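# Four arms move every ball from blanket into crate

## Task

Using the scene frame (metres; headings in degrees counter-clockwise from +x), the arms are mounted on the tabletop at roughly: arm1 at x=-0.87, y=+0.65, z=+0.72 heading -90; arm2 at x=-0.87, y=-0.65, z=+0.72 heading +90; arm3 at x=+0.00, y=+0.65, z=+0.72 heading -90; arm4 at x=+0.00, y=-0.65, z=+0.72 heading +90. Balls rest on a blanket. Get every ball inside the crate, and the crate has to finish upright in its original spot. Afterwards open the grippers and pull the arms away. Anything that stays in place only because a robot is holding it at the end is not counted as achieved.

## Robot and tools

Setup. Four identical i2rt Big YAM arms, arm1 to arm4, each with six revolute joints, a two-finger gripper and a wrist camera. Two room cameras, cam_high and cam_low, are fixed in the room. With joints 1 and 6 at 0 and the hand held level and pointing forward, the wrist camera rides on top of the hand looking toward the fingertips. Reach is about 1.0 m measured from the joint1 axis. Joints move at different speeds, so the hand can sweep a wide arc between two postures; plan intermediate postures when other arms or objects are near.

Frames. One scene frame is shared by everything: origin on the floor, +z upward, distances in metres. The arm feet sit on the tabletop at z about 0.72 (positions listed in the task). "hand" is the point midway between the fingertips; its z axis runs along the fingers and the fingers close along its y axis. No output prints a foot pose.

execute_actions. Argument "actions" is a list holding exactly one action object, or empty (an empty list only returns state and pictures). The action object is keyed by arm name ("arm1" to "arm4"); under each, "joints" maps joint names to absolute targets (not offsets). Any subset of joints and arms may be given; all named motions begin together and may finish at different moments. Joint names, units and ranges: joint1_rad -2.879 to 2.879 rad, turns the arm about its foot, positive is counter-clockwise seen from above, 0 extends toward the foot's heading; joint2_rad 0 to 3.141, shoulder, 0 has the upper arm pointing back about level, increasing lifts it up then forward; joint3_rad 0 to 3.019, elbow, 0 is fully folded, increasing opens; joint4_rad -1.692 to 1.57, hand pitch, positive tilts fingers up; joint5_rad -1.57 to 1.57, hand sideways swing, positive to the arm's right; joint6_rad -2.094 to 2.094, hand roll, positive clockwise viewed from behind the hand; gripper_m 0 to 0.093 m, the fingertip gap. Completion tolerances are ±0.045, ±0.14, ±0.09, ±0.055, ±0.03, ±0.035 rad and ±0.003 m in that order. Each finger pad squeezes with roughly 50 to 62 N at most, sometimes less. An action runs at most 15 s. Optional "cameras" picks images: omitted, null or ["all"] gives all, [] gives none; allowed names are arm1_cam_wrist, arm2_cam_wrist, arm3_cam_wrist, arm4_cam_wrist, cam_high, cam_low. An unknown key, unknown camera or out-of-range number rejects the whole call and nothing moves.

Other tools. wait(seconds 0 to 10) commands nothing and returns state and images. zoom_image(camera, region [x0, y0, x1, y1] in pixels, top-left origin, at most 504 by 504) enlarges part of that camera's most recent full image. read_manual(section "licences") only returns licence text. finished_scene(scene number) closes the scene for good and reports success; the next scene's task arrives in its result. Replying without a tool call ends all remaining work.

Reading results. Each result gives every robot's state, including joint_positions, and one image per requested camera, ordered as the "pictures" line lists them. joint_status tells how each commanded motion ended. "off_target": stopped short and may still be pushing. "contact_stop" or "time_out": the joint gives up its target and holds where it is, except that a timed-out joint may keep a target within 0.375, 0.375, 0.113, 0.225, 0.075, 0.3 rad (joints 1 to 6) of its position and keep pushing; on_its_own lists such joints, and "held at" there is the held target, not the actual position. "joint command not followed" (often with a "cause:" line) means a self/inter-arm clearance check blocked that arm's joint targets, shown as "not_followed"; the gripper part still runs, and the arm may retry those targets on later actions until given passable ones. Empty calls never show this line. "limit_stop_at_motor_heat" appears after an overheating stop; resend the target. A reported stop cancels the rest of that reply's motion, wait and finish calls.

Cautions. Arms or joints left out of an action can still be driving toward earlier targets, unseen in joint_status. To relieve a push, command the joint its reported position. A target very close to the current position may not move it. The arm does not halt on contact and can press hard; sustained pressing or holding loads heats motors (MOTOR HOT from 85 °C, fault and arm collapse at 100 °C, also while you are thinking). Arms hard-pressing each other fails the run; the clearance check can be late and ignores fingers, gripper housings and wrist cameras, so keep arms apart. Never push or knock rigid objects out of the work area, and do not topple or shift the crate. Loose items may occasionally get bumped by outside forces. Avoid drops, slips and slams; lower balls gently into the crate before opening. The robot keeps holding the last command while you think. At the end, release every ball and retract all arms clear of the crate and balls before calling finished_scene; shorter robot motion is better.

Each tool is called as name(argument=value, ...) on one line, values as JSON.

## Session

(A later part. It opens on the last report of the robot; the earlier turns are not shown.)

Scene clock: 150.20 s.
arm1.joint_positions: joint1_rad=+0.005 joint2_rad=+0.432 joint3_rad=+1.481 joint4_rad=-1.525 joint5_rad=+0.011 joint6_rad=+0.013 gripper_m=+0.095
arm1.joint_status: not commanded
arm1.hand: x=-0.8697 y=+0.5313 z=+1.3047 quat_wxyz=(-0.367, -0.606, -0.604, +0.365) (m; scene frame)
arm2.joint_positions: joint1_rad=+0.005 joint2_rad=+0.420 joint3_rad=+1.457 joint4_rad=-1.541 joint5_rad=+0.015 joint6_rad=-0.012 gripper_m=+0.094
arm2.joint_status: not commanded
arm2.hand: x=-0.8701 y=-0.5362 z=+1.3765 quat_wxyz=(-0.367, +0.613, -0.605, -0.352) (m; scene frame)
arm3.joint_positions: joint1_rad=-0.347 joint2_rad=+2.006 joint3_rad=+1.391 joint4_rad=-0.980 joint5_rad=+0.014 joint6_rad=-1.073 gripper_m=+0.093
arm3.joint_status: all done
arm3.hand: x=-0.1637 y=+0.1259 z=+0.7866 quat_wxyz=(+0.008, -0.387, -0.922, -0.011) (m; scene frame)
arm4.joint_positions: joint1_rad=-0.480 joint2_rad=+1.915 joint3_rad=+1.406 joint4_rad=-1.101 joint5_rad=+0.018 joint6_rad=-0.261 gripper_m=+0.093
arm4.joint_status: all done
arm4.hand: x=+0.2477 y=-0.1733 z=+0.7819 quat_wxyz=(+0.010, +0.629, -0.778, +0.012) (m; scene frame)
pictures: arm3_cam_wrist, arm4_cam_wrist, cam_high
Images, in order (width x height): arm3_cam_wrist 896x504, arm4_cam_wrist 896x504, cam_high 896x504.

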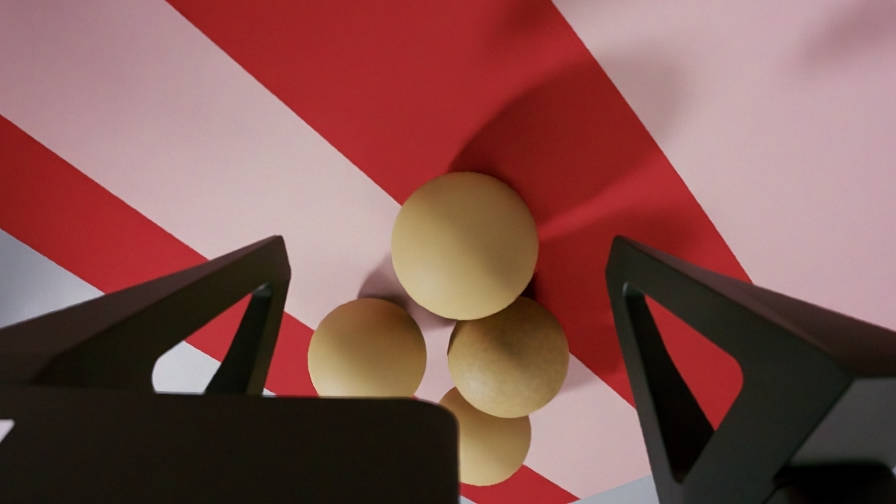

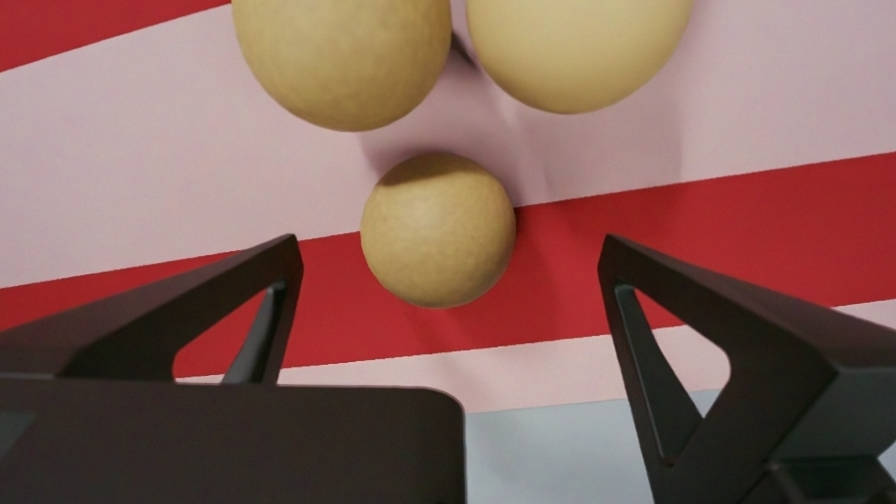

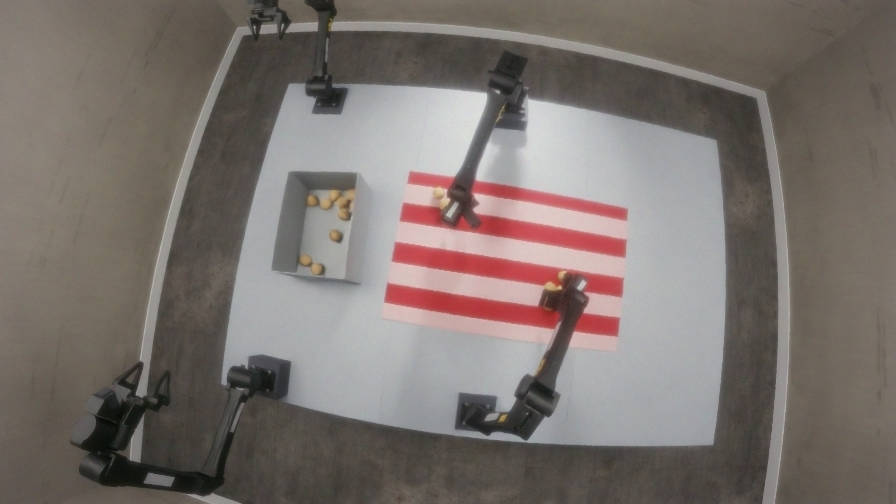

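execute_actions(actions=[{"arm3":{"joints":{"joint1_rad":-0.377,"joint2_rad":2.051,"joint3_rad":1.357,"joint4_rad":-0.876,"joint6_rad":-0.95,"gripper_m":0.075}},"arm4":{"joints":{"joint1_rad":-0.472,"joint2_rad":1.928,"joint3_rad":1.311,"joint4_rad":-0.954,"gripper_m":0.075}}}], cameras=["arm3_cam_wrist","arm4_cam_wrist"])

Scene clock: 154.90 s.
arm1.joint_positions: joint1_rad=+0.005 joint2_rad=+0.432 joint3_rad=+1.481 joint4_rad=-1.525 joint5_rad=+0.011 joint6_rad=+0.013 gripper_m=+0.095
arm1.joint_status: not commanded
arm1.hand: x=-0.8697 y=+0.5313 z=+1.3047 quat_wxyz=(-0.367, -0.606, -0.604, +0.365) (m; scene frame)
arm2.joint_positions: joint1_rad=+0.005 joint2_rad=+0.420 joint3_rad=+1.457 joint4_rad=-1.541 joint5_rad=+0.015 joint6_rad=-0.012 gripper_m=+0.094
arm2.joint_status: not commanded
arm2.hand: x=-0.8701 y=-0.5362 z=+1.3765 quat_wxyz=(-0.367, +0.613, -0.605, -0.352) (m; scene frame)
arm3.joint_positions: joint1_rad=-0.378 joint2_rad=+2.051 joint3_rad=+1.358 joint4_rad=-0.887 joint5_rad=+0.014 joint6_rad=-0.958 gripper_m=+0.075
arm3.joint_status: all done
arm3.hand: x=-0.1796 y=+0.1318 z=+0.7522 quat_wxyz=(+0.008, -0.453, -0.891, -0.003) (m; scene frame)
arm4.joint_positions: joint1_rad=-0.480 joint2_rad=+1.915 joint3_rad=+1.310 joint4_rad=-0.964 joint5_rad=+0.018 joint6_rad=-0.261 gripper_m=+0.075
arm4.joint_status: all done
arm4.hand: x=+0.2433 y=-0.1816 z=+0.7502 quat_wxyz=(-0.008, +0.628, -0.778, +0.004) (m; scene frame)
pictures: arm3_cam_wrist, arm4_cam_wrist
Images, in order (width x height): arm3_cam_wrist 896x504, arm4_cam_wrist 896x504.

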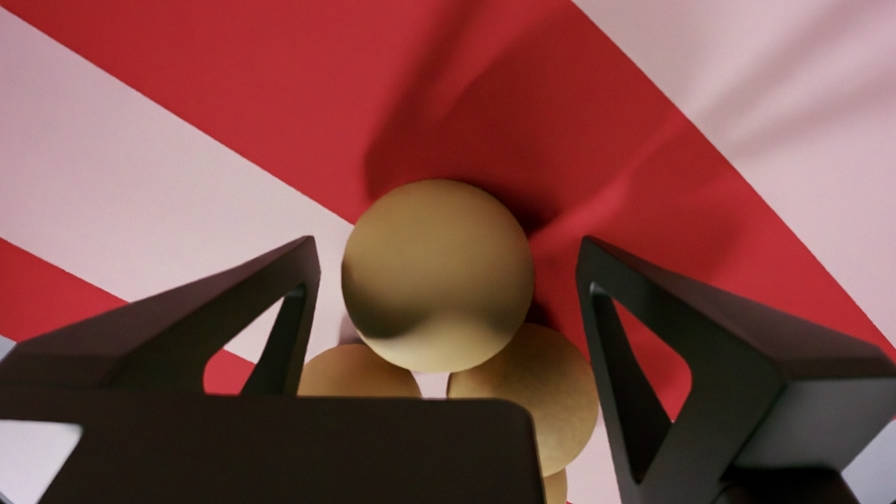

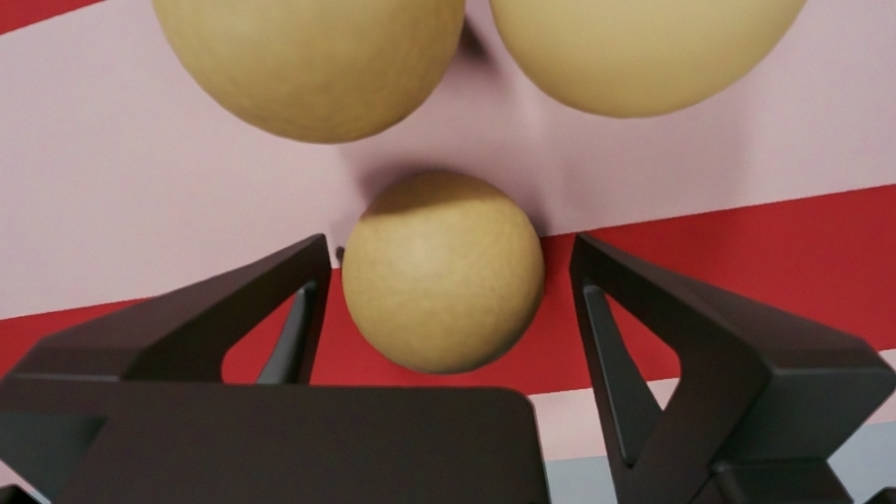

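execute_actions(actions=[{"arm3":{"joints":{"gripper_m":0.03}},"arm4":{"joints":{"gripper_m":0.03}}}], cameras=[])

execute_actions(actions=[{"arm3":{"joints":{"joint2_rad":1.83}},"arm4":{"joints":{"joint2_rad":1.70,"joint4_rad":-1.2}}}], cameras=[])

execute_actions(actions=[{"arm3":{"joints":{"joint1_rad":-0.88,"joint2_rad":1.4,"joint3_rad":1.5,"joint4_rad":-0.8,"joint6_rad":0}},"arm4":{"joints":{"joint1_rad":0.87,"joint2_rad":1.3,"joint3_rad":1.4,"joint4_rad":-0.7,"joint6_rad":0}}}], cameras=[])

execute_actions(actions=[{"arm3":{"joints":{"joint2_rad":2.24,"joint3_rad":2.35}},"arm4":{"joints":{"joint2_rad":2.096,"joint3_rad":2.176}}}], cameras=[])

execute_actions(actions=[{"arm3":{"joints":{"gripper_m":0.093}},"arm4":{"joints":{"gripper_m":0.093}}}], cameras=["cam_high"])

Scene clock: 171.50 s.
arm1.joint_positions: joint1_rad=+0.005 joint2_rad=+0.432 joint3_rad=+1.481 joint4_rad=-1.525 joint5_rad=+0.011 joint6_rad=+0.013 gripper_m=+0.095
arm1.joint_status: not commanded
arm1.hand: x=-0.8697 y=+0.5313 z=+1.3047 quat_wxyz=(-0.367, -0.606, -0.604, +0.365) (m; scene frame)
arm2.joint_positions: joint1_rad=+0.005 joint2_rad=+0.420 joint3_rad=+1.457 joint4_rad=-1.541 joint5_rad=+0.015 joint6_rad=-0.012 gripper_m=+0.094
arm2.joint_status: not commanded
arm2.hand: x=-0.8701 y=-0.5362 z=+1.3765 quat_wxyz=(-0.367, +0.613, -0.605, -0.352) (m; scene frame)
arm3.joint_positions: joint1_rad=-0.378 joint2_rad=+2.051 joint3_rad=+1.358 joint4_rad=-0.886 joint5_rad=+0.014 joint6_rad=-0.957 gripper_m=+0.047
arm3.joint_status: gripper_m off_target (ended at +0.047, target +0.030)
arm3.hand: x=-0.1797 y=+0.1317 z=+0.7522 quat_wxyz=(+0.008, -0.454, -0.891, -0.003) (m; scene frame)
arm4.joint_positions: joint1_rad=-0.480 joint2_rad=+1.915 joint3_rad=+1.310 joint4_rad=-0.964 joint5_rad=+0.018 joint6_rad=-0.261 gripper_m=+0.047
arm4.joint_status: gripper_m off_target (ended at +0.047, target +0.030)
arm4.hand: x=+0.2433 y=-0.1816 z=+0.7502 quat_wxyz=(-0.008, +0.629, -0.778, +0.004) (m; scene frame)
pictures: none
No camera images: the call's "cameras" was empty. Leave "cameras" out to get every camera's image.

Scene clock: 172.77 s.
arm1.joint_positions: joint1_rad=+0.005 joint2_rad=+0.432 joint3_rad=+1.481 joint4_rad=-1.525 joint5_rad=+0.011 joint6_rad=+0.013 gripper_m=+0.095
arm1.joint_status: not commanded
arm1.hand: x=-0.8697 y=+0.5313 z=+1.3047 quat_wxyz=(-0.367, -0.606, -0.604, +0.365) (m; scene frame)
arm2.joint_positions: joint1_rad=+0.005 joint2_rad=+0.420 joint3_rad=+1.457 joint4_rad=-1.541 joint5_rad=+0.015 joint6_rad=-0.012 gripper_m=+0.094
arm2.joint_status: not commanded
arm2.hand: x=-0.8701 y=-0.5362 z=+1.3765 quat_wxyz=(-0.367, +0.613, -0.605, -0.352) (m; scene frame)
arm3.joint_positions: joint1_rad=-0.378 joint2_rad=+1.827 joint3_rad=+1.348 joint4_rad=-0.885 joint5_rad=+0.014 joint6_rad=-0.957 gripper_m=+0.047
arm3.joint_status: all done
arm3.hand: x=-0.1874 y=+0.1088 z=+0.8702 quat_wxyz=(-0.008, -0.452, -0.886, +0.103) (m; scene frame)
arm4.joint_positions: joint1_rad=-0.480 joint2_rad=+1.680 joint3_rad=+1.307 joint4_rad=-1.192 joint5_rad=+0.018 joint6_rad=-0.261 gripper_m=+0.047
arm4.joint_status: all done
arm4.hand: x=+0.2249 y=-0.2185 z=+0.8634 quat_wxyz=(-0.010, +0.629, -0.778, +0.003) (m; scene frame)
pictures: none
No camera images: the call's "cameras" was empty. Leave "cameras" out to get every camera's image.

Scene clock: 174.60 s.
arm1.joint_positions: joint1_rad=+0.005 joint2_rad=+0.432 joint3_rad=+1.481 joint4_rad=-1.525 joint5_rad=+0.011 joint6_rad=+0.013 gripper_m=+0.095
arm1.joint_status: not commanded
arm1.hand: x=-0.8697 y=+0.5313 z=+1.3047 quat_wxyz=(-0.367, -0.606, -0.604, +0.365) (m; scene frame)
arm2.joint_positions: joint1_rad=+0.005 joint2_rad=+0.420 joint3_rad=+1.457 joint4_rad=-1.541 joint5_rad=+0.015 joint6_rad=-0.012 gripper_m=+0.094
arm2.joint_status: not commanded
arm2.hand: x=-0.8701 y=-0.5362 z=+1.3765 quat_wxyz=(-0.367, +0.613, -0.605, -0.352) (m; scene frame)
arm3.joint_positions: joint1_rad=-0.882 joint2_rad=+1.412 joint3_rad=+1.480 joint4_rad=-0.807 joint5_rad=+0.017 joint6_rad=-0.008 gripper_m=+0.048
arm3.joint_status: all done
arm3.hand: x=-0.4397 y=+0.2545 z=+1.1831 quat_wxyz=(-0.137, -0.853, -0.330, +0.381) (m; scene frame)
arm4.joint_positions: joint1_rad=+0.877 joint2_rad=+1.294 joint3_rad=+1.378 joint4_rad=-0.709 joint5_rad=+0.017 joint6_rad=-0.009 gripper_m=+0.047
arm4.joint_status: all done
arm4.hand: x=-0.4344 y=-0.2948 z=+1.1487 quat_wxyz=(-0.167, +0.838, -0.297, -0.427) (m; scene frame)
pictures: none
No camera images: the call's "cameras" was empty. Leave "cameras" out to get every camera's image.

Scene clock: 176.43 s.
arm1.joint_positions: joint1_rad=+0.005 joint2_rad=+0.432 joint3_rad=+1.481 joint4_rad=-1.525 joint5_rad=+0.011 joint6_rad=+0.013 gripper_m=+0.095
arm1.joint_status: not commanded
arm1.hand: x=-0.8697 y=+0.5313 z=+1.3047 quat_wxyz=(-0.367, -0.606, -0.604, +0.365) (m; scene frame)
arm2.joint_positions: joint1_rad=+0.005 joint2_rad=+0.420 joint3_rad=+1.457 joint4_rad=-1.541 joint5_rad=+0.015 joint6_rad=-0.012 gripper_m=+0.094
arm2.joint_status: not commanded
arm2.hand: x=-0.8701 y=-0.5362 z=+1.3765 quat_wxyz=(-0.367, +0.613, -0.605, -0.352) (m; scene frame)
arm3.joint_positions: joint1_rad=-0.882 joint2_rad=+2.256 joint3_rad=+2.287 joint4_rad=-0.805 joint5_rad=+0.017 joint6_rad=-0.008 gripper_m=+0.048
arm3.joint_status: all done
arm3.hand: x=-0.6467 y=+0.0661 z=+1.0288 quat_wxyz=(-0.131, -0.859, -0.333, +0.366) (m; scene frame)
arm4.joint_positions: joint1_rad=+0.877 joint2_rad=+2.115 joint3_rad=+2.111 joint4_rad=-0.707 joint5_rad=+0.017 joint6_rad=-0.009 gripper_m=+0.047
arm4.joint_status: all done
arm4.hand: x=-0.6514 y=-0.1153 z=+1.0060 quat_wxyz=(-0.154, +0.856, -0.303, -0.390) (m; scene frame)
pictures: none
No camera images: the call's "cameras" was empty. Leave "cameras" out to get every camera's image.

Scene clock: 177.07 s.
arm1.joint_positions: joint1_rad=+0.005 joint2_rad=+0.432 joint3_rad=+1.481 joint4_rad=-1.525 joint5_rad=+0.011 joint6_rad=+0.013 gripper_m=+0.095
arm1.joint_status: not commanded
arm1.hand: x=-0.8697 y=+0.5313 z=+1.3047 quat_wxyz=(-0.367, -0.606, -0.604, +0.365) (m; scene frame)
arm2.joint_positions: joint1_rad=+0.005 joint2_rad=+0.420 joint3_rad=+1.457 joint4_rad=-1.541 joint5_rad=+0.015 joint6_rad=-0.012 gripper_m=+0.094
arm2.joint_status: not commanded
arm2.hand: x=-0.8701 y=-0.5362 z=+1.3765 quat_wxyz=(-0.367, +0.613, -0.605, -0.352) (m; scene frame)
arm3.joint_positions: joint1_rad=-0.882 joint2_rad=+2.256 joint3_rad=+2.287 joint4_rad=-0.805 joint5_rad=+0.017 joint6_rad=-0.007 gripper_m=+0.093
arm3.joint_status: all done
arm3.hand: x=-0.6467 y=+0.0661 z=+1.0288 quat_wxyz=(-0.131, -0.859, -0.332, +0.366) (m; scene frame)
arm4.joint_positions: joint1_rad=+0.877 joint2_rad=+2.115 joint3_rad=+2.111 joint4_rad=-0.707 joint5_rad=+0.017 joint6_rad=-0.009 gripper_m=+0.093
arm4.joint_status: all done
arm4.hand: x=-0.6514 y=-0.1153 z=+1.0060 quat_wxyz=(-0.154, +0.856, -0.303, -0.390) (m; scene frame)
pictures: cam_high
Images, in order (width x height): cam_high 896x504.

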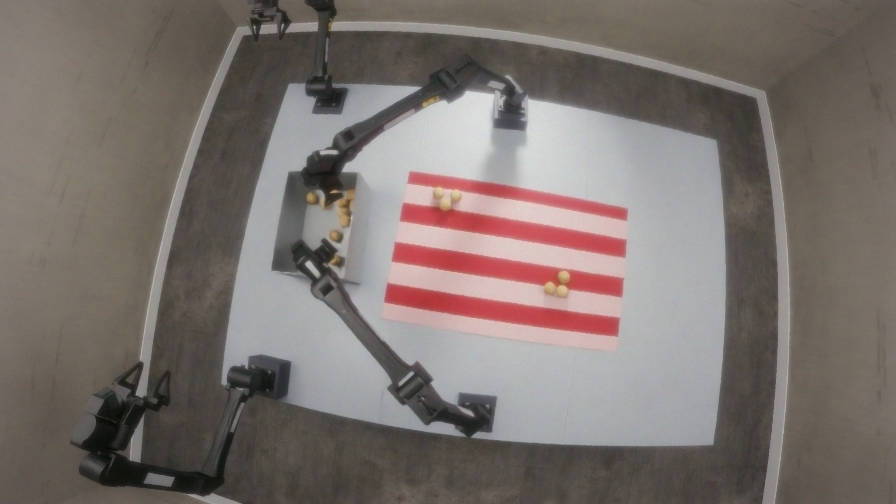

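execute_actions(actions=[{"arm3":{"joints":{"joint1_rad":-0.447,"joint2_rad":1.4,"joint3_rad":1.5,"joint4_rad":-0.899,"joint6_rad":0.73,"gripper_m":0.075}},"arm4":{"joints":{"joint1_rad":-0.417,"joint2_rad":1.3,"joint3_rad":1.4,"joint4_rad":-1.187,"joint6_rad":0.98,"gripper_m":0.075}}}], cameras=[])

execute_actions(actions=[{"arm3":{"joints":{"joint2_rad":1.852,"joint3_rad":1.181}},"arm4":{"joints":{"joint2_rad":2.006,"joint3_rad":1.622}}}], cameras=["arm3_cam_wrist","arm4_cam_wrist"])

Scene clock: 185.57 s.
arm1.joint_positions: joint1_rad=+0.005 joint2_rad=+0.432 joint3_rad=+1.481 joint4_rad=-1.525 joint5_rad=+0.011 joint6_rad=+0.013 gripper_m=+0.095
arm1.joint_status: not commanded
arm1.hand: x=-0.8697 y=+0.5313 z=+1.3047 quat_wxyz=(-0.367, -0.606, -0.604, +0.365) (m; scene frame)
arm2.joint_positions: joint1_rad=+0.005 joint2_rad=+0.420 joint3_rad=+1.457 joint4_rad=-1.541 joint5_rad=+0.015 joint6_rad=-0.012 gripper_m=+0.094
arm2.joint_status: not commanded
arm2.hand: x=-0.8701 y=-0.5362 z=+1.3765 quat_wxyz=(-0.367, +0.613, -0.605, -0.352) (m; scene frame)
arm3.joint_positions: joint1_rad=-0.452 joint2_rad=+1.404 joint3_rad=+1.499 joint4_rad=-0.898 joint5_rad=+0.014 joint6_rad=+0.722 gripper_m=+0.075
arm3.joint_status: all done
arm3.hand: x=-0.2283 y=+0.1206 z=+1.1821 quat_wxyz=(-0.300, -0.905, -0.203, +0.225) (m; scene frame)
arm4.joint_positions: joint1_rad=-0.424 joint2_rad=+1.289 joint3_rad=+1.406 joint4_rad=-1.181 joint5_rad=+0.019 joint6_rad=+0.971 gripper_m=+0.075
arm4.joint_status: all done
arm4.hand: x=+0.1970 y=-0.2156 z=+1.0918 quat_wxyz=(-0.131, +0.086, -0.963, -0.220) (m; scene frame)
pictures: none
No camera images: the call's "cameras" was empty. Leave "cameras" out to get every camera's image.

Scene clock: 187.10 s.
arm1.joint_positions: joint1_rad=+0.005 joint2_rad=+0.432 joint3_rad=+1.481 joint4_rad=-1.525 joint5_rad=+0.011 joint6_rad=+0.013 gripper_m=+0.095
arm1.joint_status: not commanded
arm1.hand: x=-0.8697 y=+0.5313 z=+1.3047 quat_wxyz=(-0.367, -0.606, -0.604, +0.365) (m; scene frame)
arm2.joint_positions: joint1_rad=+0.005 joint2_rad=+0.420 joint3_rad=+1.457 joint4_rad=-1.541 joint5_rad=+0.015 joint6_rad=-0.012 gripper_m=+0.094
arm2.joint_status: not commanded
arm2.hand: x=-0.8701 y=-0.5362 z=+1.3765 quat_wxyz=(-0.367, +0.613, -0.605, -0.352) (m; scene frame)
arm3.joint_positions: joint1_rad=-0.452 joint2_rad=+1.854 joint3_rad=+1.151 joint4_rad=-0.898 joint5_rad=+0.014 joint6_rad=+0.723 gripper_m=+0.075
arm3.joint_status: all done
arm3.hand: x=-0.1894 y=+0.2124 z=+0.7897 quat_wxyz=(+0.016, -0.975, -0.221, -0.003) (m; scene frame)
arm4.joint_positions: joint1_rad=-0.424 joint2_rad=+2.033 joint3_rad=+1.598 joint4_rad=-1.184 joint5_rad=+0.019 joint6_rad=+0.972 gripper_m=+0.075
arm4.joint_status: all done
arm4.hand: x=+0.2400 y=-0.1158 z=+0.7829 quat_wxyz=(+0.002, +0.092, -0.996, +0.020) (m; scene frame)
pictures: arm3_cam_wrist, arm4_cam_wrist
Images, in order (width x height): arm3_cam_wrist 896x504, arm4_cam_wrist 896x504.

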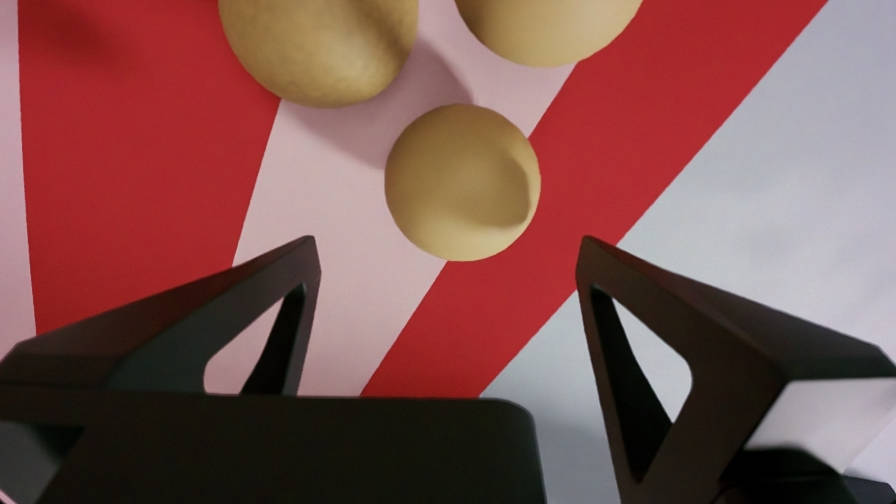

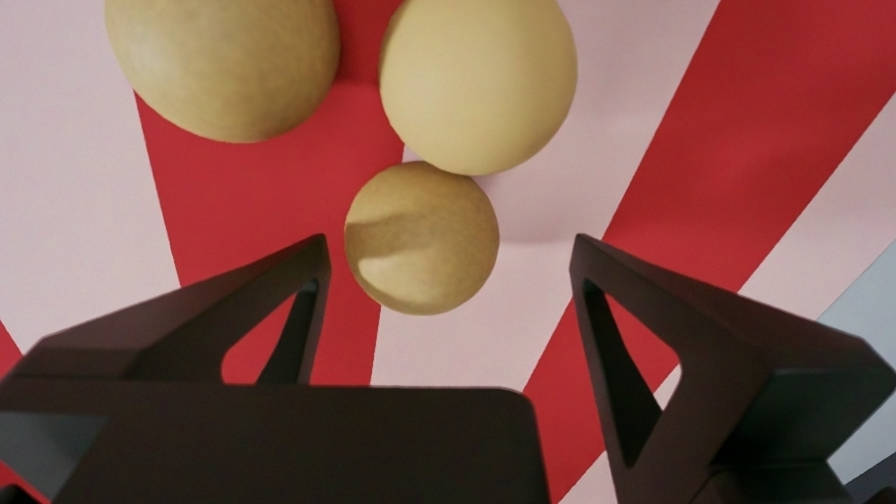

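execute_actions(actions=[{"arm3":{"joints":{"joint1_rad":-0.475,"joint2_rad":1.917,"joint3_rad":1.121,"joint4_rad":-0.775}},"arm4":{"joints":{"joint1_rad":-0.402,"joint2_rad":2.055,"joint3_rad":1.523,"joint4_rad":-1.039,"joint6_rad":0.8}}}], cameras=["arm3_cam_wrist","arm4_cam_wrist"])

execute_actions(actions=[{"arm3":{"joints":{"gripper_m":0.03}},"arm4":{"joints":{"gripper_m":0.03}}}], cameras=[])

Scene clock: 194.33 s.
arm1.joint_positions: joint1_rad=+0.005 joint2_rad=+0.432 joint3_rad=+1.481 joint4_rad=-1.525 joint5_rad=+0.011 joint6_rad=+0.013 gripper_m=+0.095
arm1.joint_status: not commanded
arm1.hand: x=-0.8697 y=+0.5313 z=+1.3047 quat_wxyz=(-0.367, -0.606, -0.604, +0.365) (m; scene frame)
arm2.joint_positions: joint1_rad=+0.005 joint2_rad=+0.420 joint3_rad=+1.457 joint4_rad=-1.541 joint5_rad=+0.015 joint6_rad=-0.012 gripper_m=+0.094
arm2.joint_status: not commanded
arm2.hand: x=-0.8701 y=-0.5362 z=+1.3765 quat_wxyz=(-0.367, +0.613, -0.605, -0.352) (m; scene frame)
arm3.joint_positions: joint1_rad=-0.472 joint2_rad=+1.921 joint3_rad=+1.120 joint4_rad=-0.785 joint5_rad=+0.014 joint6_rad=+0.723 gripper_m=+0.075
arm3.joint_status: all done
arm3.hand: x=-0.1988 y=+0.2156 z=+0.7503 quat_wxyz=(+0.010, -0.977, -0.211, +0.002) (m; scene frame)
arm4.joint_positions: joint1_rad=-0.405 joint2_rad=+2.038 joint3_rad=+1.524 joint4_rad=-1.050 joint5_rad=+0.019 joint6_rad=+0.810 gripper_m=+0.075
arm4.joint_status: all done
arm4.hand: x=+0.2308 y=-0.1098 z=+0.7547 quat_wxyz=(-0.011, +0.181, -0.983, -0.003) (m; scene frame)
pictures: arm3_cam_wrist, arm4_cam_wrist
Images, in order (width x height): arm3_cam_wrist 896x504, arm4_cam_wrist 896x504.

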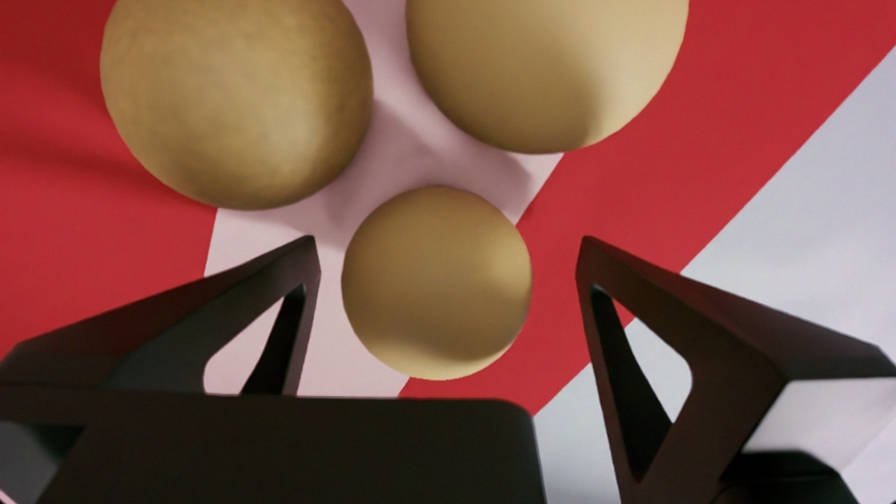

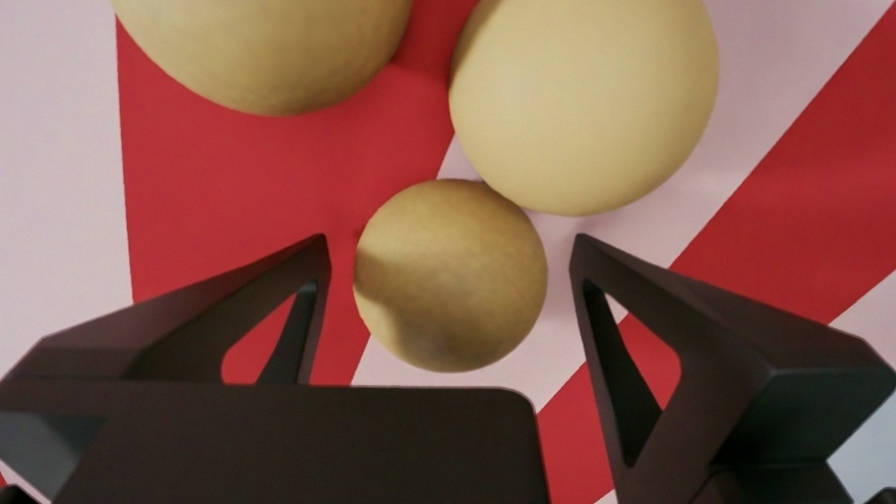

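Scene clock: 194.93 s.
arm1.joint_positions: joint1_rad=+0.005 joint2_rad=+0.432 joint3_rad=+1.481 joint4_rad=-1.525 joint5_rad=+0.011 joint6_rad=+0.013 gripper_m=+0.095
arm1.joint_status: not commanded
arm1.hand: x=-0.8697 y=+0.5313 z=+1.3047 quat_wxyz=(-0.367, -0.606, -0.604, +0.365) (m; scene frame)
arm2.joint_positions: joint1_rad=+0.005 joint2_rad=+0.420 joint3_rad=+1.457 joint4_rad=-1.541 joint5_rad=+0.015 joint6_rad=-0.012 gripper_m=+0.094
arm2.joint_status: not commanded
arm2.hand: x=-0.8701 y=-0.5362 z=+1.3765 quat_wxyz=(-0.367, +0.613, -0.605, -0.352) (m; scene frame)
arm3.joint_positions: joint1_rad=-0.472 joint2_rad=+1.921 joint3_rad=+1.120 joint4_rad=-0.785 joint5_rad=+0.014 joint6_rad=+0.723 gripper_m=+0.047
arm3.joint_status: gripper_m off_target (ended at +0.047, target +0.030)
arm3.hand: x=-0.1988 y=+0.2156 z=+0.7503 quat_wxyz=(+0.010, -0.977, -0.211, +0.002) (m; scene frame)
arm4.joint_positions: joint1_rad=-0.405 joint2_rad=+2.038 joint3_rad=+1.524 joint4_rad=-1.050 joint5_rad=+0.019 joint6_rad=+0.809 gripper_m=+0.047
arm4.joint_status: gripper_m off_target (ended at +0.047, target +0.030)
arm4.hand: x=+0.2308 y=-0.1098 z=+0.7547 quat_wxyz=(-0.011, +0.181, -0.983, -0.003) (m; scene frame)
pictures: none
No camera images: the call's "cameras" was empty. Leave "cameras" out to get every camera's image.

execute_actions(actions=[{"arm3":{"joints":{"joint2_rad":1.70,"joint4_rad":-1.0}},"arm4":{"joints":{"joint2_rad":1.82,"joint4_rad":-1.28}}}], cameras=[])

execute_actions(actions=[{"arm3":{"joints":{"joint1_rad":-0.88,"joint2_rad":1.4,"joint3_rad":1.5,"joint4_rad":-0.8,"joint6_rad":0}},"arm4":{"joints":{"joint1_rad":0.87,"joint2_rad":1.3,"joint3_rad":1.4,"joint4_rad":-0.7,"joint6_rad":0}}}], cameras=[])

execute_actions(actions=[{"arm3":{"joints":{"joint2_rad":2.24,"joint3_rad":2.35}},"arm4":{"joints":{"joint2_rad":2.096,"joint3_rad":2.176}}}], cameras=[])

execute_actions(actions=[{"arm3":{"joints":{"gripper_m":0.093}},"arm4":{"joints":{"gripper_m":0.093}}}], cameras=[])

execute_actions(actions=[{"arm3":{"joints":{"joint1_rad":-0.488,"joint2_rad":1.4,"joint3_rad":1.5,"joint4_rad":-0.973,"joint6_rad":-0.97}},"arm4":{"joints":{"joint1_rad":-0.474,"joint2_rad":1.3,"joint3_rad":1.4,"joint4_rad":-1.238,"joint6_rad":-0.39}}}], cameras=[])

execute_actions(actions=[{"arm3":{"joints":{"joint2_rad":1.973,"joint3_rad":1.375}},"arm4":{"joints":{"joint2_rad":2.085,"joint3_rad":1.753}}}], cameras=["arm3_cam_wrist","arm4_cam_wrist"])

Scene clock: 205.93 s.
arm1.joint_positions: joint1_rad=+0.005 joint2_rad=+0.432 joint3_rad=+1.481 joint4_rad=-1.525 joint5_rad=+0.011 joint6_rad=+0.013 gripper_m=+0.095
arm1.joint_status: not commanded
arm1.hand: x=-0.8697 y=+0.5313 z=+1.3047 quat_wxyz=(-0.367, -0.606, -0.604, +0.365) (m; scene frame)
arm2.joint_positions: joint1_rad=+0.005 joint2_rad=+0.420 joint3_rad=+1.457 joint4_rad=-1.541 joint5_rad=+0.015 joint6_rad=-0.012 gripper_m=+0.094
arm2.joint_status: not commanded
arm2.hand: x=-0.8701 y=-0.5362 z=+1.3765 quat_wxyz=(-0.367, +0.613, -0.605, -0.352) (m; scene frame)
arm3.joint_positions: joint1_rad=-0.472 joint2_rad=+1.694 joint3_rad=+1.118 joint4_rad=-0.991 joint5_rad=+0.014 joint6_rad=+0.723 gripper_m=+0.047
arm3.joint_status: all done
arm3.hand: x=-0.1902 y=+0.2346 z=+0.8512 quat_wxyz=(+0.003, -0.978, -0.211, +0.007) (m; scene frame)
arm4.joint_positions: joint1_rad=-0.405 joint2_rad=+1.799 joint3_rad=+1.516 joint4_rad=-1.272 joint5_rad=+0.019 joint6_rad=+0.809 gripper_m=+0.047
arm4.joint_status: all done
arm4.hand: x=+0.2140 y=-0.1509 z=+0.8815 quat_wxyz=(-0.014, +0.181, -0.983, -0.007) (m; scene frame)
pictures: none
No camera images: the call's "cameras" was empty. Leave "cameras" out to get every camera's image.

Scene clock: 207.63 s.
arm1.joint_positions: joint1_rad=+0.005 joint2_rad=+0.432 joint3_rad=+1.481 joint4_rad=-1.525 joint5_rad=+0.011 joint6_rad=+0.013 gripper_m=+0.095
arm1.joint_status: not commanded
arm1.hand: x=-0.8697 y=+0.5313 z=+1.3047 quat_wxyz=(-0.367, -0.606, -0.604, +0.365) (m; scene frame)
arm2.joint_positions: joint1_rad=+0.005 joint2_rad=+0.420 joint3_rad=+1.457 joint4_rad=-1.541 joint5_rad=+0.015 joint6_rad=-0.012 gripper_m=+0.094
arm2.joint_status: not commanded
arm2.hand: x=-0.8701 y=-0.5362 z=+1.3765 quat_wxyz=(-0.367, +0.613, -0.605, -0.352) (m; scene frame)
arm3.joint_positions: joint1_rad=-0.882 joint2_rad=+1.413 joint3_rad=+1.492 joint4_rad=-0.802 joint5_rad=+0.016 joint6_rad=+0.008 gripper_m=+0.047
arm3.joint_status: all done
arm3.hand: x=-0.4416 y=+0.2527 z=+1.1903 quat_wxyz=(-0.143, -0.852, -0.322, +0.386) (m; scene frame)
arm4.joint_positions: joint1_rad=+0.877 joint2_rad=+1.291 joint3_rad=+1.382 joint4_rad=-0.712 joint5_rad=+0.016 joint6_rad=+0.010 gripper_m=+0.047
arm4.joint_status: all done
arm4.hand: x=-0.4342 y=-0.2955 z=+1.1520 quat_wxyz=(-0.163, +0.834, -0.304, -0.430) (m; scene frame)
pictures: none
No camera images: the call's "cameras" was empty. Leave "cameras" out to get every camera's image.

Scene clock: 209.47 s.
arm1.joint_positions: joint1_rad=+0.005 joint2_rad=+0.432 joint3_rad=+1.481 joint4_rad=-1.525 joint5_rad=+0.011 joint6_rad=+0.013 gripper_m=+0.095
arm1.joint_status: not commanded
arm1.hand: x=-0.8697 y=+0.5313 z=+1.3047 quat_wxyz=(-0.367, -0.606, -0.604, +0.365) (m; scene frame)
arm2.joint_positions: joint1_rad=+0.005 joint2_rad=+0.420 joint3_rad=+1.457 joint4_rad=-1.541 joint5_rad=+0.015 joint6_rad=-0.012 gripper_m=+0.094
arm2.joint_status: not commanded
arm2.hand: x=-0.8701 y=-0.5362 z=+1.3765 quat_wxyz=(-0.367, +0.613, -0.605, -0.352) (m; scene frame)
arm3.joint_positions: joint1_rad=-0.882 joint2_rad=+2.256 joint3_rad=+2.287 joint4_rad=-0.802 joint5_rad=+0.016 joint6_rad=+0.008 gripper_m=+0.047
arm3.joint_status: all done
arm3.hand: x=-0.6472 y=+0.0657 z=+1.0295 quat_wxyz=(-0.135, -0.861, -0.326, +0.366) (m; scene frame)
arm4.joint_positions: joint1_rad=+0.877 joint2_rad=+2.115 joint3_rad=+2.111 joint4_rad=-0.708 joint5_rad=+0.016 joint6_rad=+0.009 gripper_m=+0.047
arm4.joint_status: all done
arm4.hand: x=-0.6515 y=-0.1159 z=+1.0061 quat_wxyz=(-0.150, +0.853, -0.310, -0.391) (m; scene frame)
pictures: none
No camera images: the call's "cameras" was empty. Leave "cameras" out to get every camera's image.

Scene clock: 210.10 s.
arm1.joint_positions: joint1_rad=+0.005 joint2_rad=+0.432 joint3_rad=+1.481 joint4_rad=-1.525 joint5_rad=+0.011 joint6_rad=+0.013 gripper_m=+0.095
arm1.joint_status: not commanded
arm1.hand: x=-0.8697 y=+0.5313 z=+1.3047 quat_wxyz=(-0.367, -0.606, -0.604, +0.365) (m; scene frame)
arm2.joint_positions: joint1_rad=+0.005 joint2_rad=+0.420 joint3_rad=+1.457 joint4_rad=-1.541 joint5_rad=+0.015 joint6_rad=-0.012 gripper_m=+0.094
arm2.joint_status: not commanded
arm2.hand: x=-0.8701 y=-0.5362 z=+1.3765 quat_wxyz=(-0.367, +0.613, -0.605, -0.352) (m; scene frame)
arm3.joint_positions: joint1_rad=-0.882 joint2_rad=+2.256 joint3_rad=+2.287 joint4_rad=-0.802 joint5_rad=+0.016 joint6_rad=+0.007 gripper_m=+0.093
arm3.joint_status: all done
arm3.hand: x=-0.6472 y=+0.0657 z=+1.0295 quat_wxyz=(-0.135, -0.861, -0.326, +0.366) (m; scene frame)
arm4.joint_positions: joint1_rad=+0.877 joint2_rad=+2.115 joint3_rad=+2.111 joint4_rad=-0.708 joint5_rad=+0.016 joint6_rad=+0.009 gripper_m=+0.093
arm4.joint_status: all done
arm4.hand: x=-0.6515 y=-0.1159 z=+1.0061 quat_wxyz=(-0.150, +0.853, -0.310, -0.391) (m; scene frame)
pictures: none
No camera images: the call's "cameras" was empty. Leave "cameras" out to get every camera's image.

Scene clock: 211.93 s.
arm1.joint_positions: joint1_rad=+0.005 joint2_rad=+0.432 joint3_rad=+1.481 joint4_rad=-1.525 joint5_rad=+0.011 joint6_rad=+0.013 gripper_m=+0.095
arm1.joint_status: not commanded
arm1.hand: x=-0.8697 y=+0.5313 z=+1.3047 quat_wxyz=(-0.367, -0.606, -0.604, +0.365) (m; scene frame)
arm2.joint_positions: joint1_rad=+0.005 joint2_rad=+0.420 joint3_rad=+1.457 joint4_rad=-1.541 joint5_rad=+0.015 joint6_rad=-0.012 gripper_m=+0.094
arm2.joint_status: not commanded
arm2.hand: x=-0.8701 y=-0.5362 z=+1.3765 quat_wxyz=(-0.367, +0.613, -0.605, -0.352) (m; scene frame)
arm3.joint_positions: joint1_rad=-0.492 joint2_rad=+1.404 joint3_rad=+1.499 joint4_rad=-0.965 joint5_rad=+0.014 joint6_rad=-0.962 gripper_m=+0.093
arm3.joint_status: all done
arm3.hand: x=-0.2441 y=+0.1412 z=+1.1710 quat_wxyz=(-0.022, -0.473, -0.811, +0.343) (m; scene frame)
arm4.joint_positions: joint1_rad=-0.481 joint2_rad=+1.288 joint3_rad=+1.406 joint4_rad=-1.231 joint5_rad=+0.018 joint6_rad=-0.381 gripper_m=+0.093
arm4.joint_status: all done
arm4.hand: x=+0.2167 y=-0.2376 z=+1.0867 quat_wxyz=(-0.220, +0.653, -0.721, -0.075) (m; scene frame)
pictures: none
No camera images: the call's "cameras" was empty. Leave "cameras" out to get every camera's image.

Scene clock: 213.53 s.
arm1.joint_positions: joint1_rad=+0.005 joint2_rad=+0.432 joint3_rad=+1.481 joint4_rad=-1.525 joint5_rad=+0.011 joint6_rad=+0.013 gripper_m=+0.095
arm1.joint_status: not commanded
arm1.hand: x=-0.8697 y=+0.5313 z=+1.3047 quat_wxyz=(-0.367, -0.606, -0.604, +0.365) (m; scene frame)
arm2.joint_positions: joint1_rad=+0.005 joint2_rad=+0.420 joint3_rad=+1.457 joint4_rad=-1.541 joint5_rad=+0.015 joint6_rad=-0.012 gripper_m=+0.094
arm2.joint_status: not commanded
arm2.hand: x=-0.8701 y=-0.5362 z=+1.3765 quat_wxyz=(-0.367, +0.613, -0.605, -0.352) (m; scene frame)
arm3.joint_positions: joint1_rad=-0.492 joint2_rad=+1.986 joint3_rad=+1.358 joint4_rad=-0.967 joint5_rad=+0.014 joint6_rad=-0.962 gripper_m=+0.093
arm3.joint_status: all done
arm3.hand: x=-0.2339 y=+0.1633 z=+0.7869 quat_wxyz=(+0.008, -0.502, -0.865, -0.011) (m; scene frame)
arm4.joint_positions: joint1_rad=-0.481 joint2_rad=+2.113 joint3_rad=+1.721 joint4_rad=-1.236 joint5_rad=+0.018 joint6_rad=-0.381 gripper_m=+0.093
arm4.joint_status: all done
arm4.hand: x=+0.2831 y=-0.1053 z=+0.7790 quat_wxyz=(+0.020, +0.674, -0.739, +0.015) (m; scene frame)
pictures: arm3_cam_wrist, arm4_cam_wrist
Images, in order (width x height): arm3_cam_wrist 896x504, arm4_cam_wrist 896x504.

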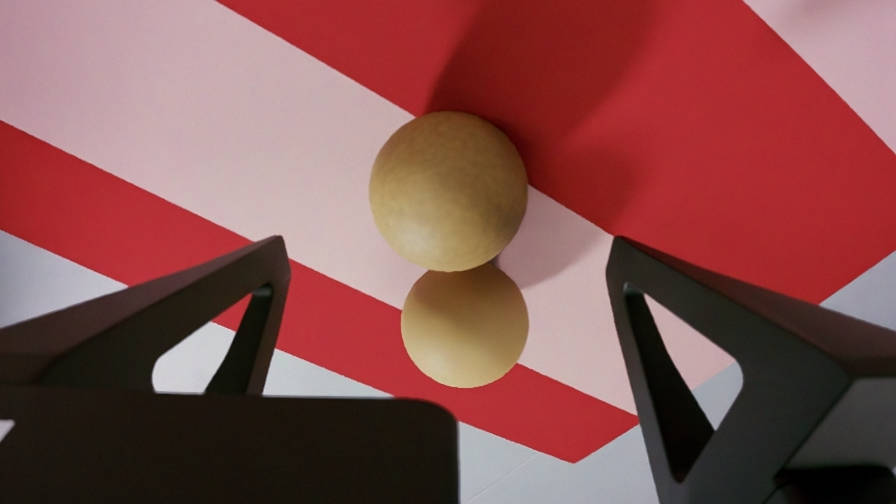

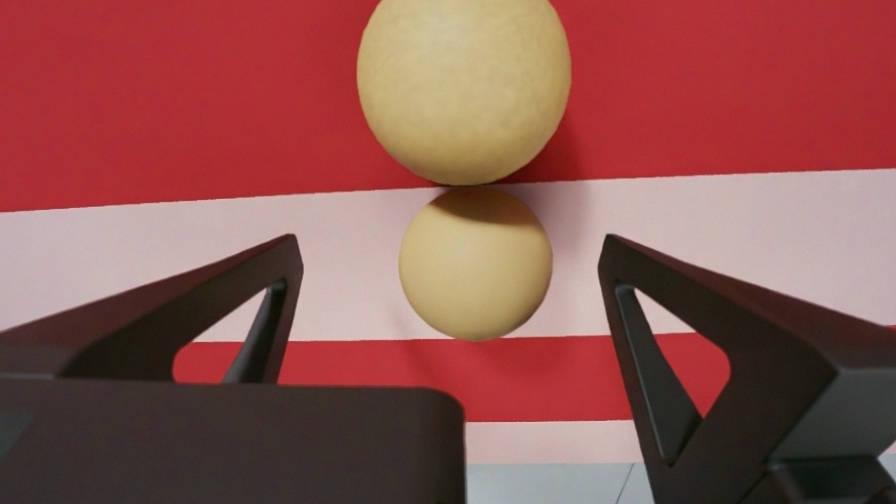

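execute_actions(actions=[{"arm3":{"joints":{"joint1_rad":-0.474,"joint2_rad":2.047,"joint3_rad":1.349,"joint4_rad":-0.873}},"arm4":{"joints":{"joint1_rad":-0.506,"joint2_rad":2.092,"joint3_rad":1.586,"joint4_rad":-1.066}}}], cameras=["arm3_cam_wrist","arm4_cam_wrist"])

execute_actions(actions=[{"arm3":{"joints":{"gripper_m":0.03}},"arm4":{"joints":{"gripper_m":0.03}}}], cameras=[])

Scene clock: 220.77 s.
arm1.joint_positions: joint1_rad=+0.005 joint2_rad=+0.432 joint3_rad=+1.481 joint4_rad=-1.525 joint5_rad=+0.011 joint6_rad=+0.013 gripper_m=+0.095
arm1.joint_status: not commanded
arm1.hand: x=-0.8697 y=+0.5313 z=+1.3047 quat_wxyz=(-0.367, -0.606, -0.604, +0.365) (m; scene frame)
arm2.joint_positions: joint1_rad=+0.005 joint2_rad=+0.420 joint3_rad=+1.457 joint4_rad=-1.541 joint5_rad=+0.015 joint6_rad=-0.012 gripper_m=+0.094
arm2.joint_status: not commanded
arm2.hand: x=-0.8701 y=-0.5362 z=+1.3765 quat_wxyz=(-0.367, +0.613, -0.605, -0.352) (m; scene frame)
arm3.joint_positions: joint1_rad=-0.477 joint2_rad=+2.048 joint3_rad=+1.349 joint4_rad=-0.884 joint5_rad=+0.014 joint6_rad=-0.963 gripper_m=+0.093
arm3.joint_status: all done
arm3.hand: x=-0.2290 y=+0.1550 z=+0.7513 quat_wxyz=(+0.008, -0.495, -0.869, -0.005) (m; scene frame)
arm4.joint_positions: joint1_rad=-0.502 joint2_rad=+2.093 joint3_rad=+1.601 joint4_rad=-1.073 joint5_rad=+0.020 joint6_rad=-0.386 gripper_m=+0.093
arm4.joint_status: all done
arm4.hand: x=+0.2915 y=-0.1169 z=+0.7489 quat_wxyz=(-0.010, +0.668, -0.744, +0.005) (m; scene frame)
pictures: arm3_cam_wrist, arm4_cam_wrist
Images, in order (width x height): arm3_cam_wrist 896x504, arm4_cam_wrist 896x504.

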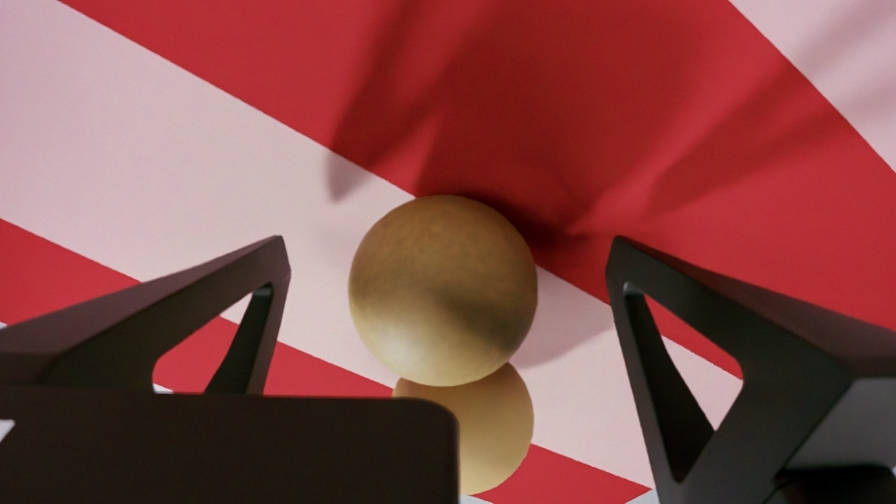

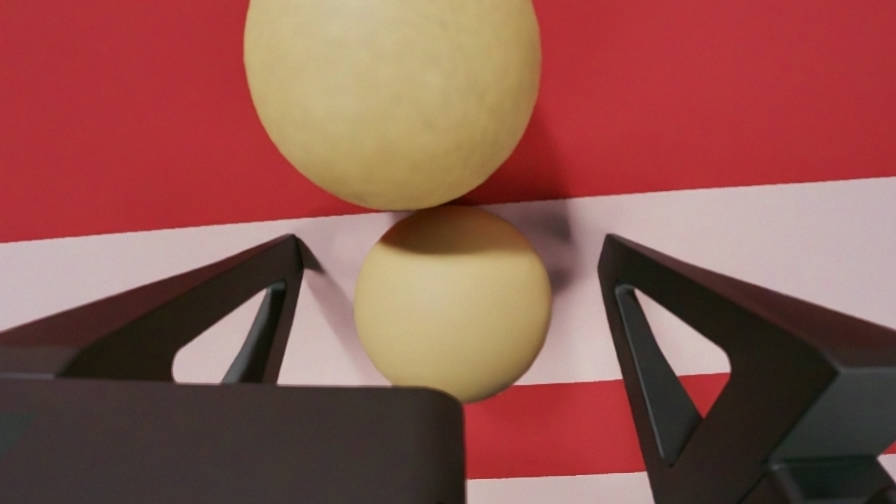

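Scene clock: 221.40 s.
arm1.joint_positions: joint1_rad=+0.005 joint2_rad=+0.432 joint3_rad=+1.481 joint4_rad=-1.525 joint5_rad=+0.011 joint6_rad=+0.013 gripper_m=+0.095
arm1.joint_status: not commanded
arm1.hand: x=-0.8697 y=+0.5313 z=+1.3047 quat_wxyz=(-0.367, -0.606, -0.604, +0.365) (m; scene frame)
arm2.joint_positions: joint1_rad=+0.005 joint2_rad=+0.420 joint3_rad=+1.457 joint4_rad=-1.541 joint5_rad=+0.015 joint6_rad=-0.012 gripper_m=+0.094
arm2.joint_status: not commanded
arm2.hand: x=-0.8701 y=-0.5362 z=+1.3765 quat_wxyz=(-0.367, +0.613, -0.605, -0.352) (m; scene frame)
arm3.joint_positions: joint1_rad=-0.477 joint2_rad=+2.048 joint3_rad=+1.349 joint4_rad=-0.883 joint5_rad=+0.014 joint6_rad=-0.963 gripper_m=+0.047
arm3.joint_status: gripper_m off_target (ended at +0.047, target +0.030)
arm3.hand: x=-0.2291 y=+0.1549 z=+0.7513 quat_wxyz=(+0.008, -0.495, -0.869, -0.005) (m; scene frame)
arm4.joint_positions: joint1_rad=-0.503 joint2_rad=+2.093 joint3_rad=+1.601 joint4_rad=-1.073 joint5_rad=+0.020 joint6_rad=-0.386 gripper_m=+0.045
arm4.joint_status: gripper_m off_target (ended at +0.045, target +0.030)
arm4.hand: x=+0.2923 y=-0.1174 z=+0.7489 quat_wxyz=(-0.010, +0.667, -0.745, +0.005) (m; scene frame)
pictures: none
No camera images: the call's "cameras" was empty. Leave "cameras" out to get every camera's image.


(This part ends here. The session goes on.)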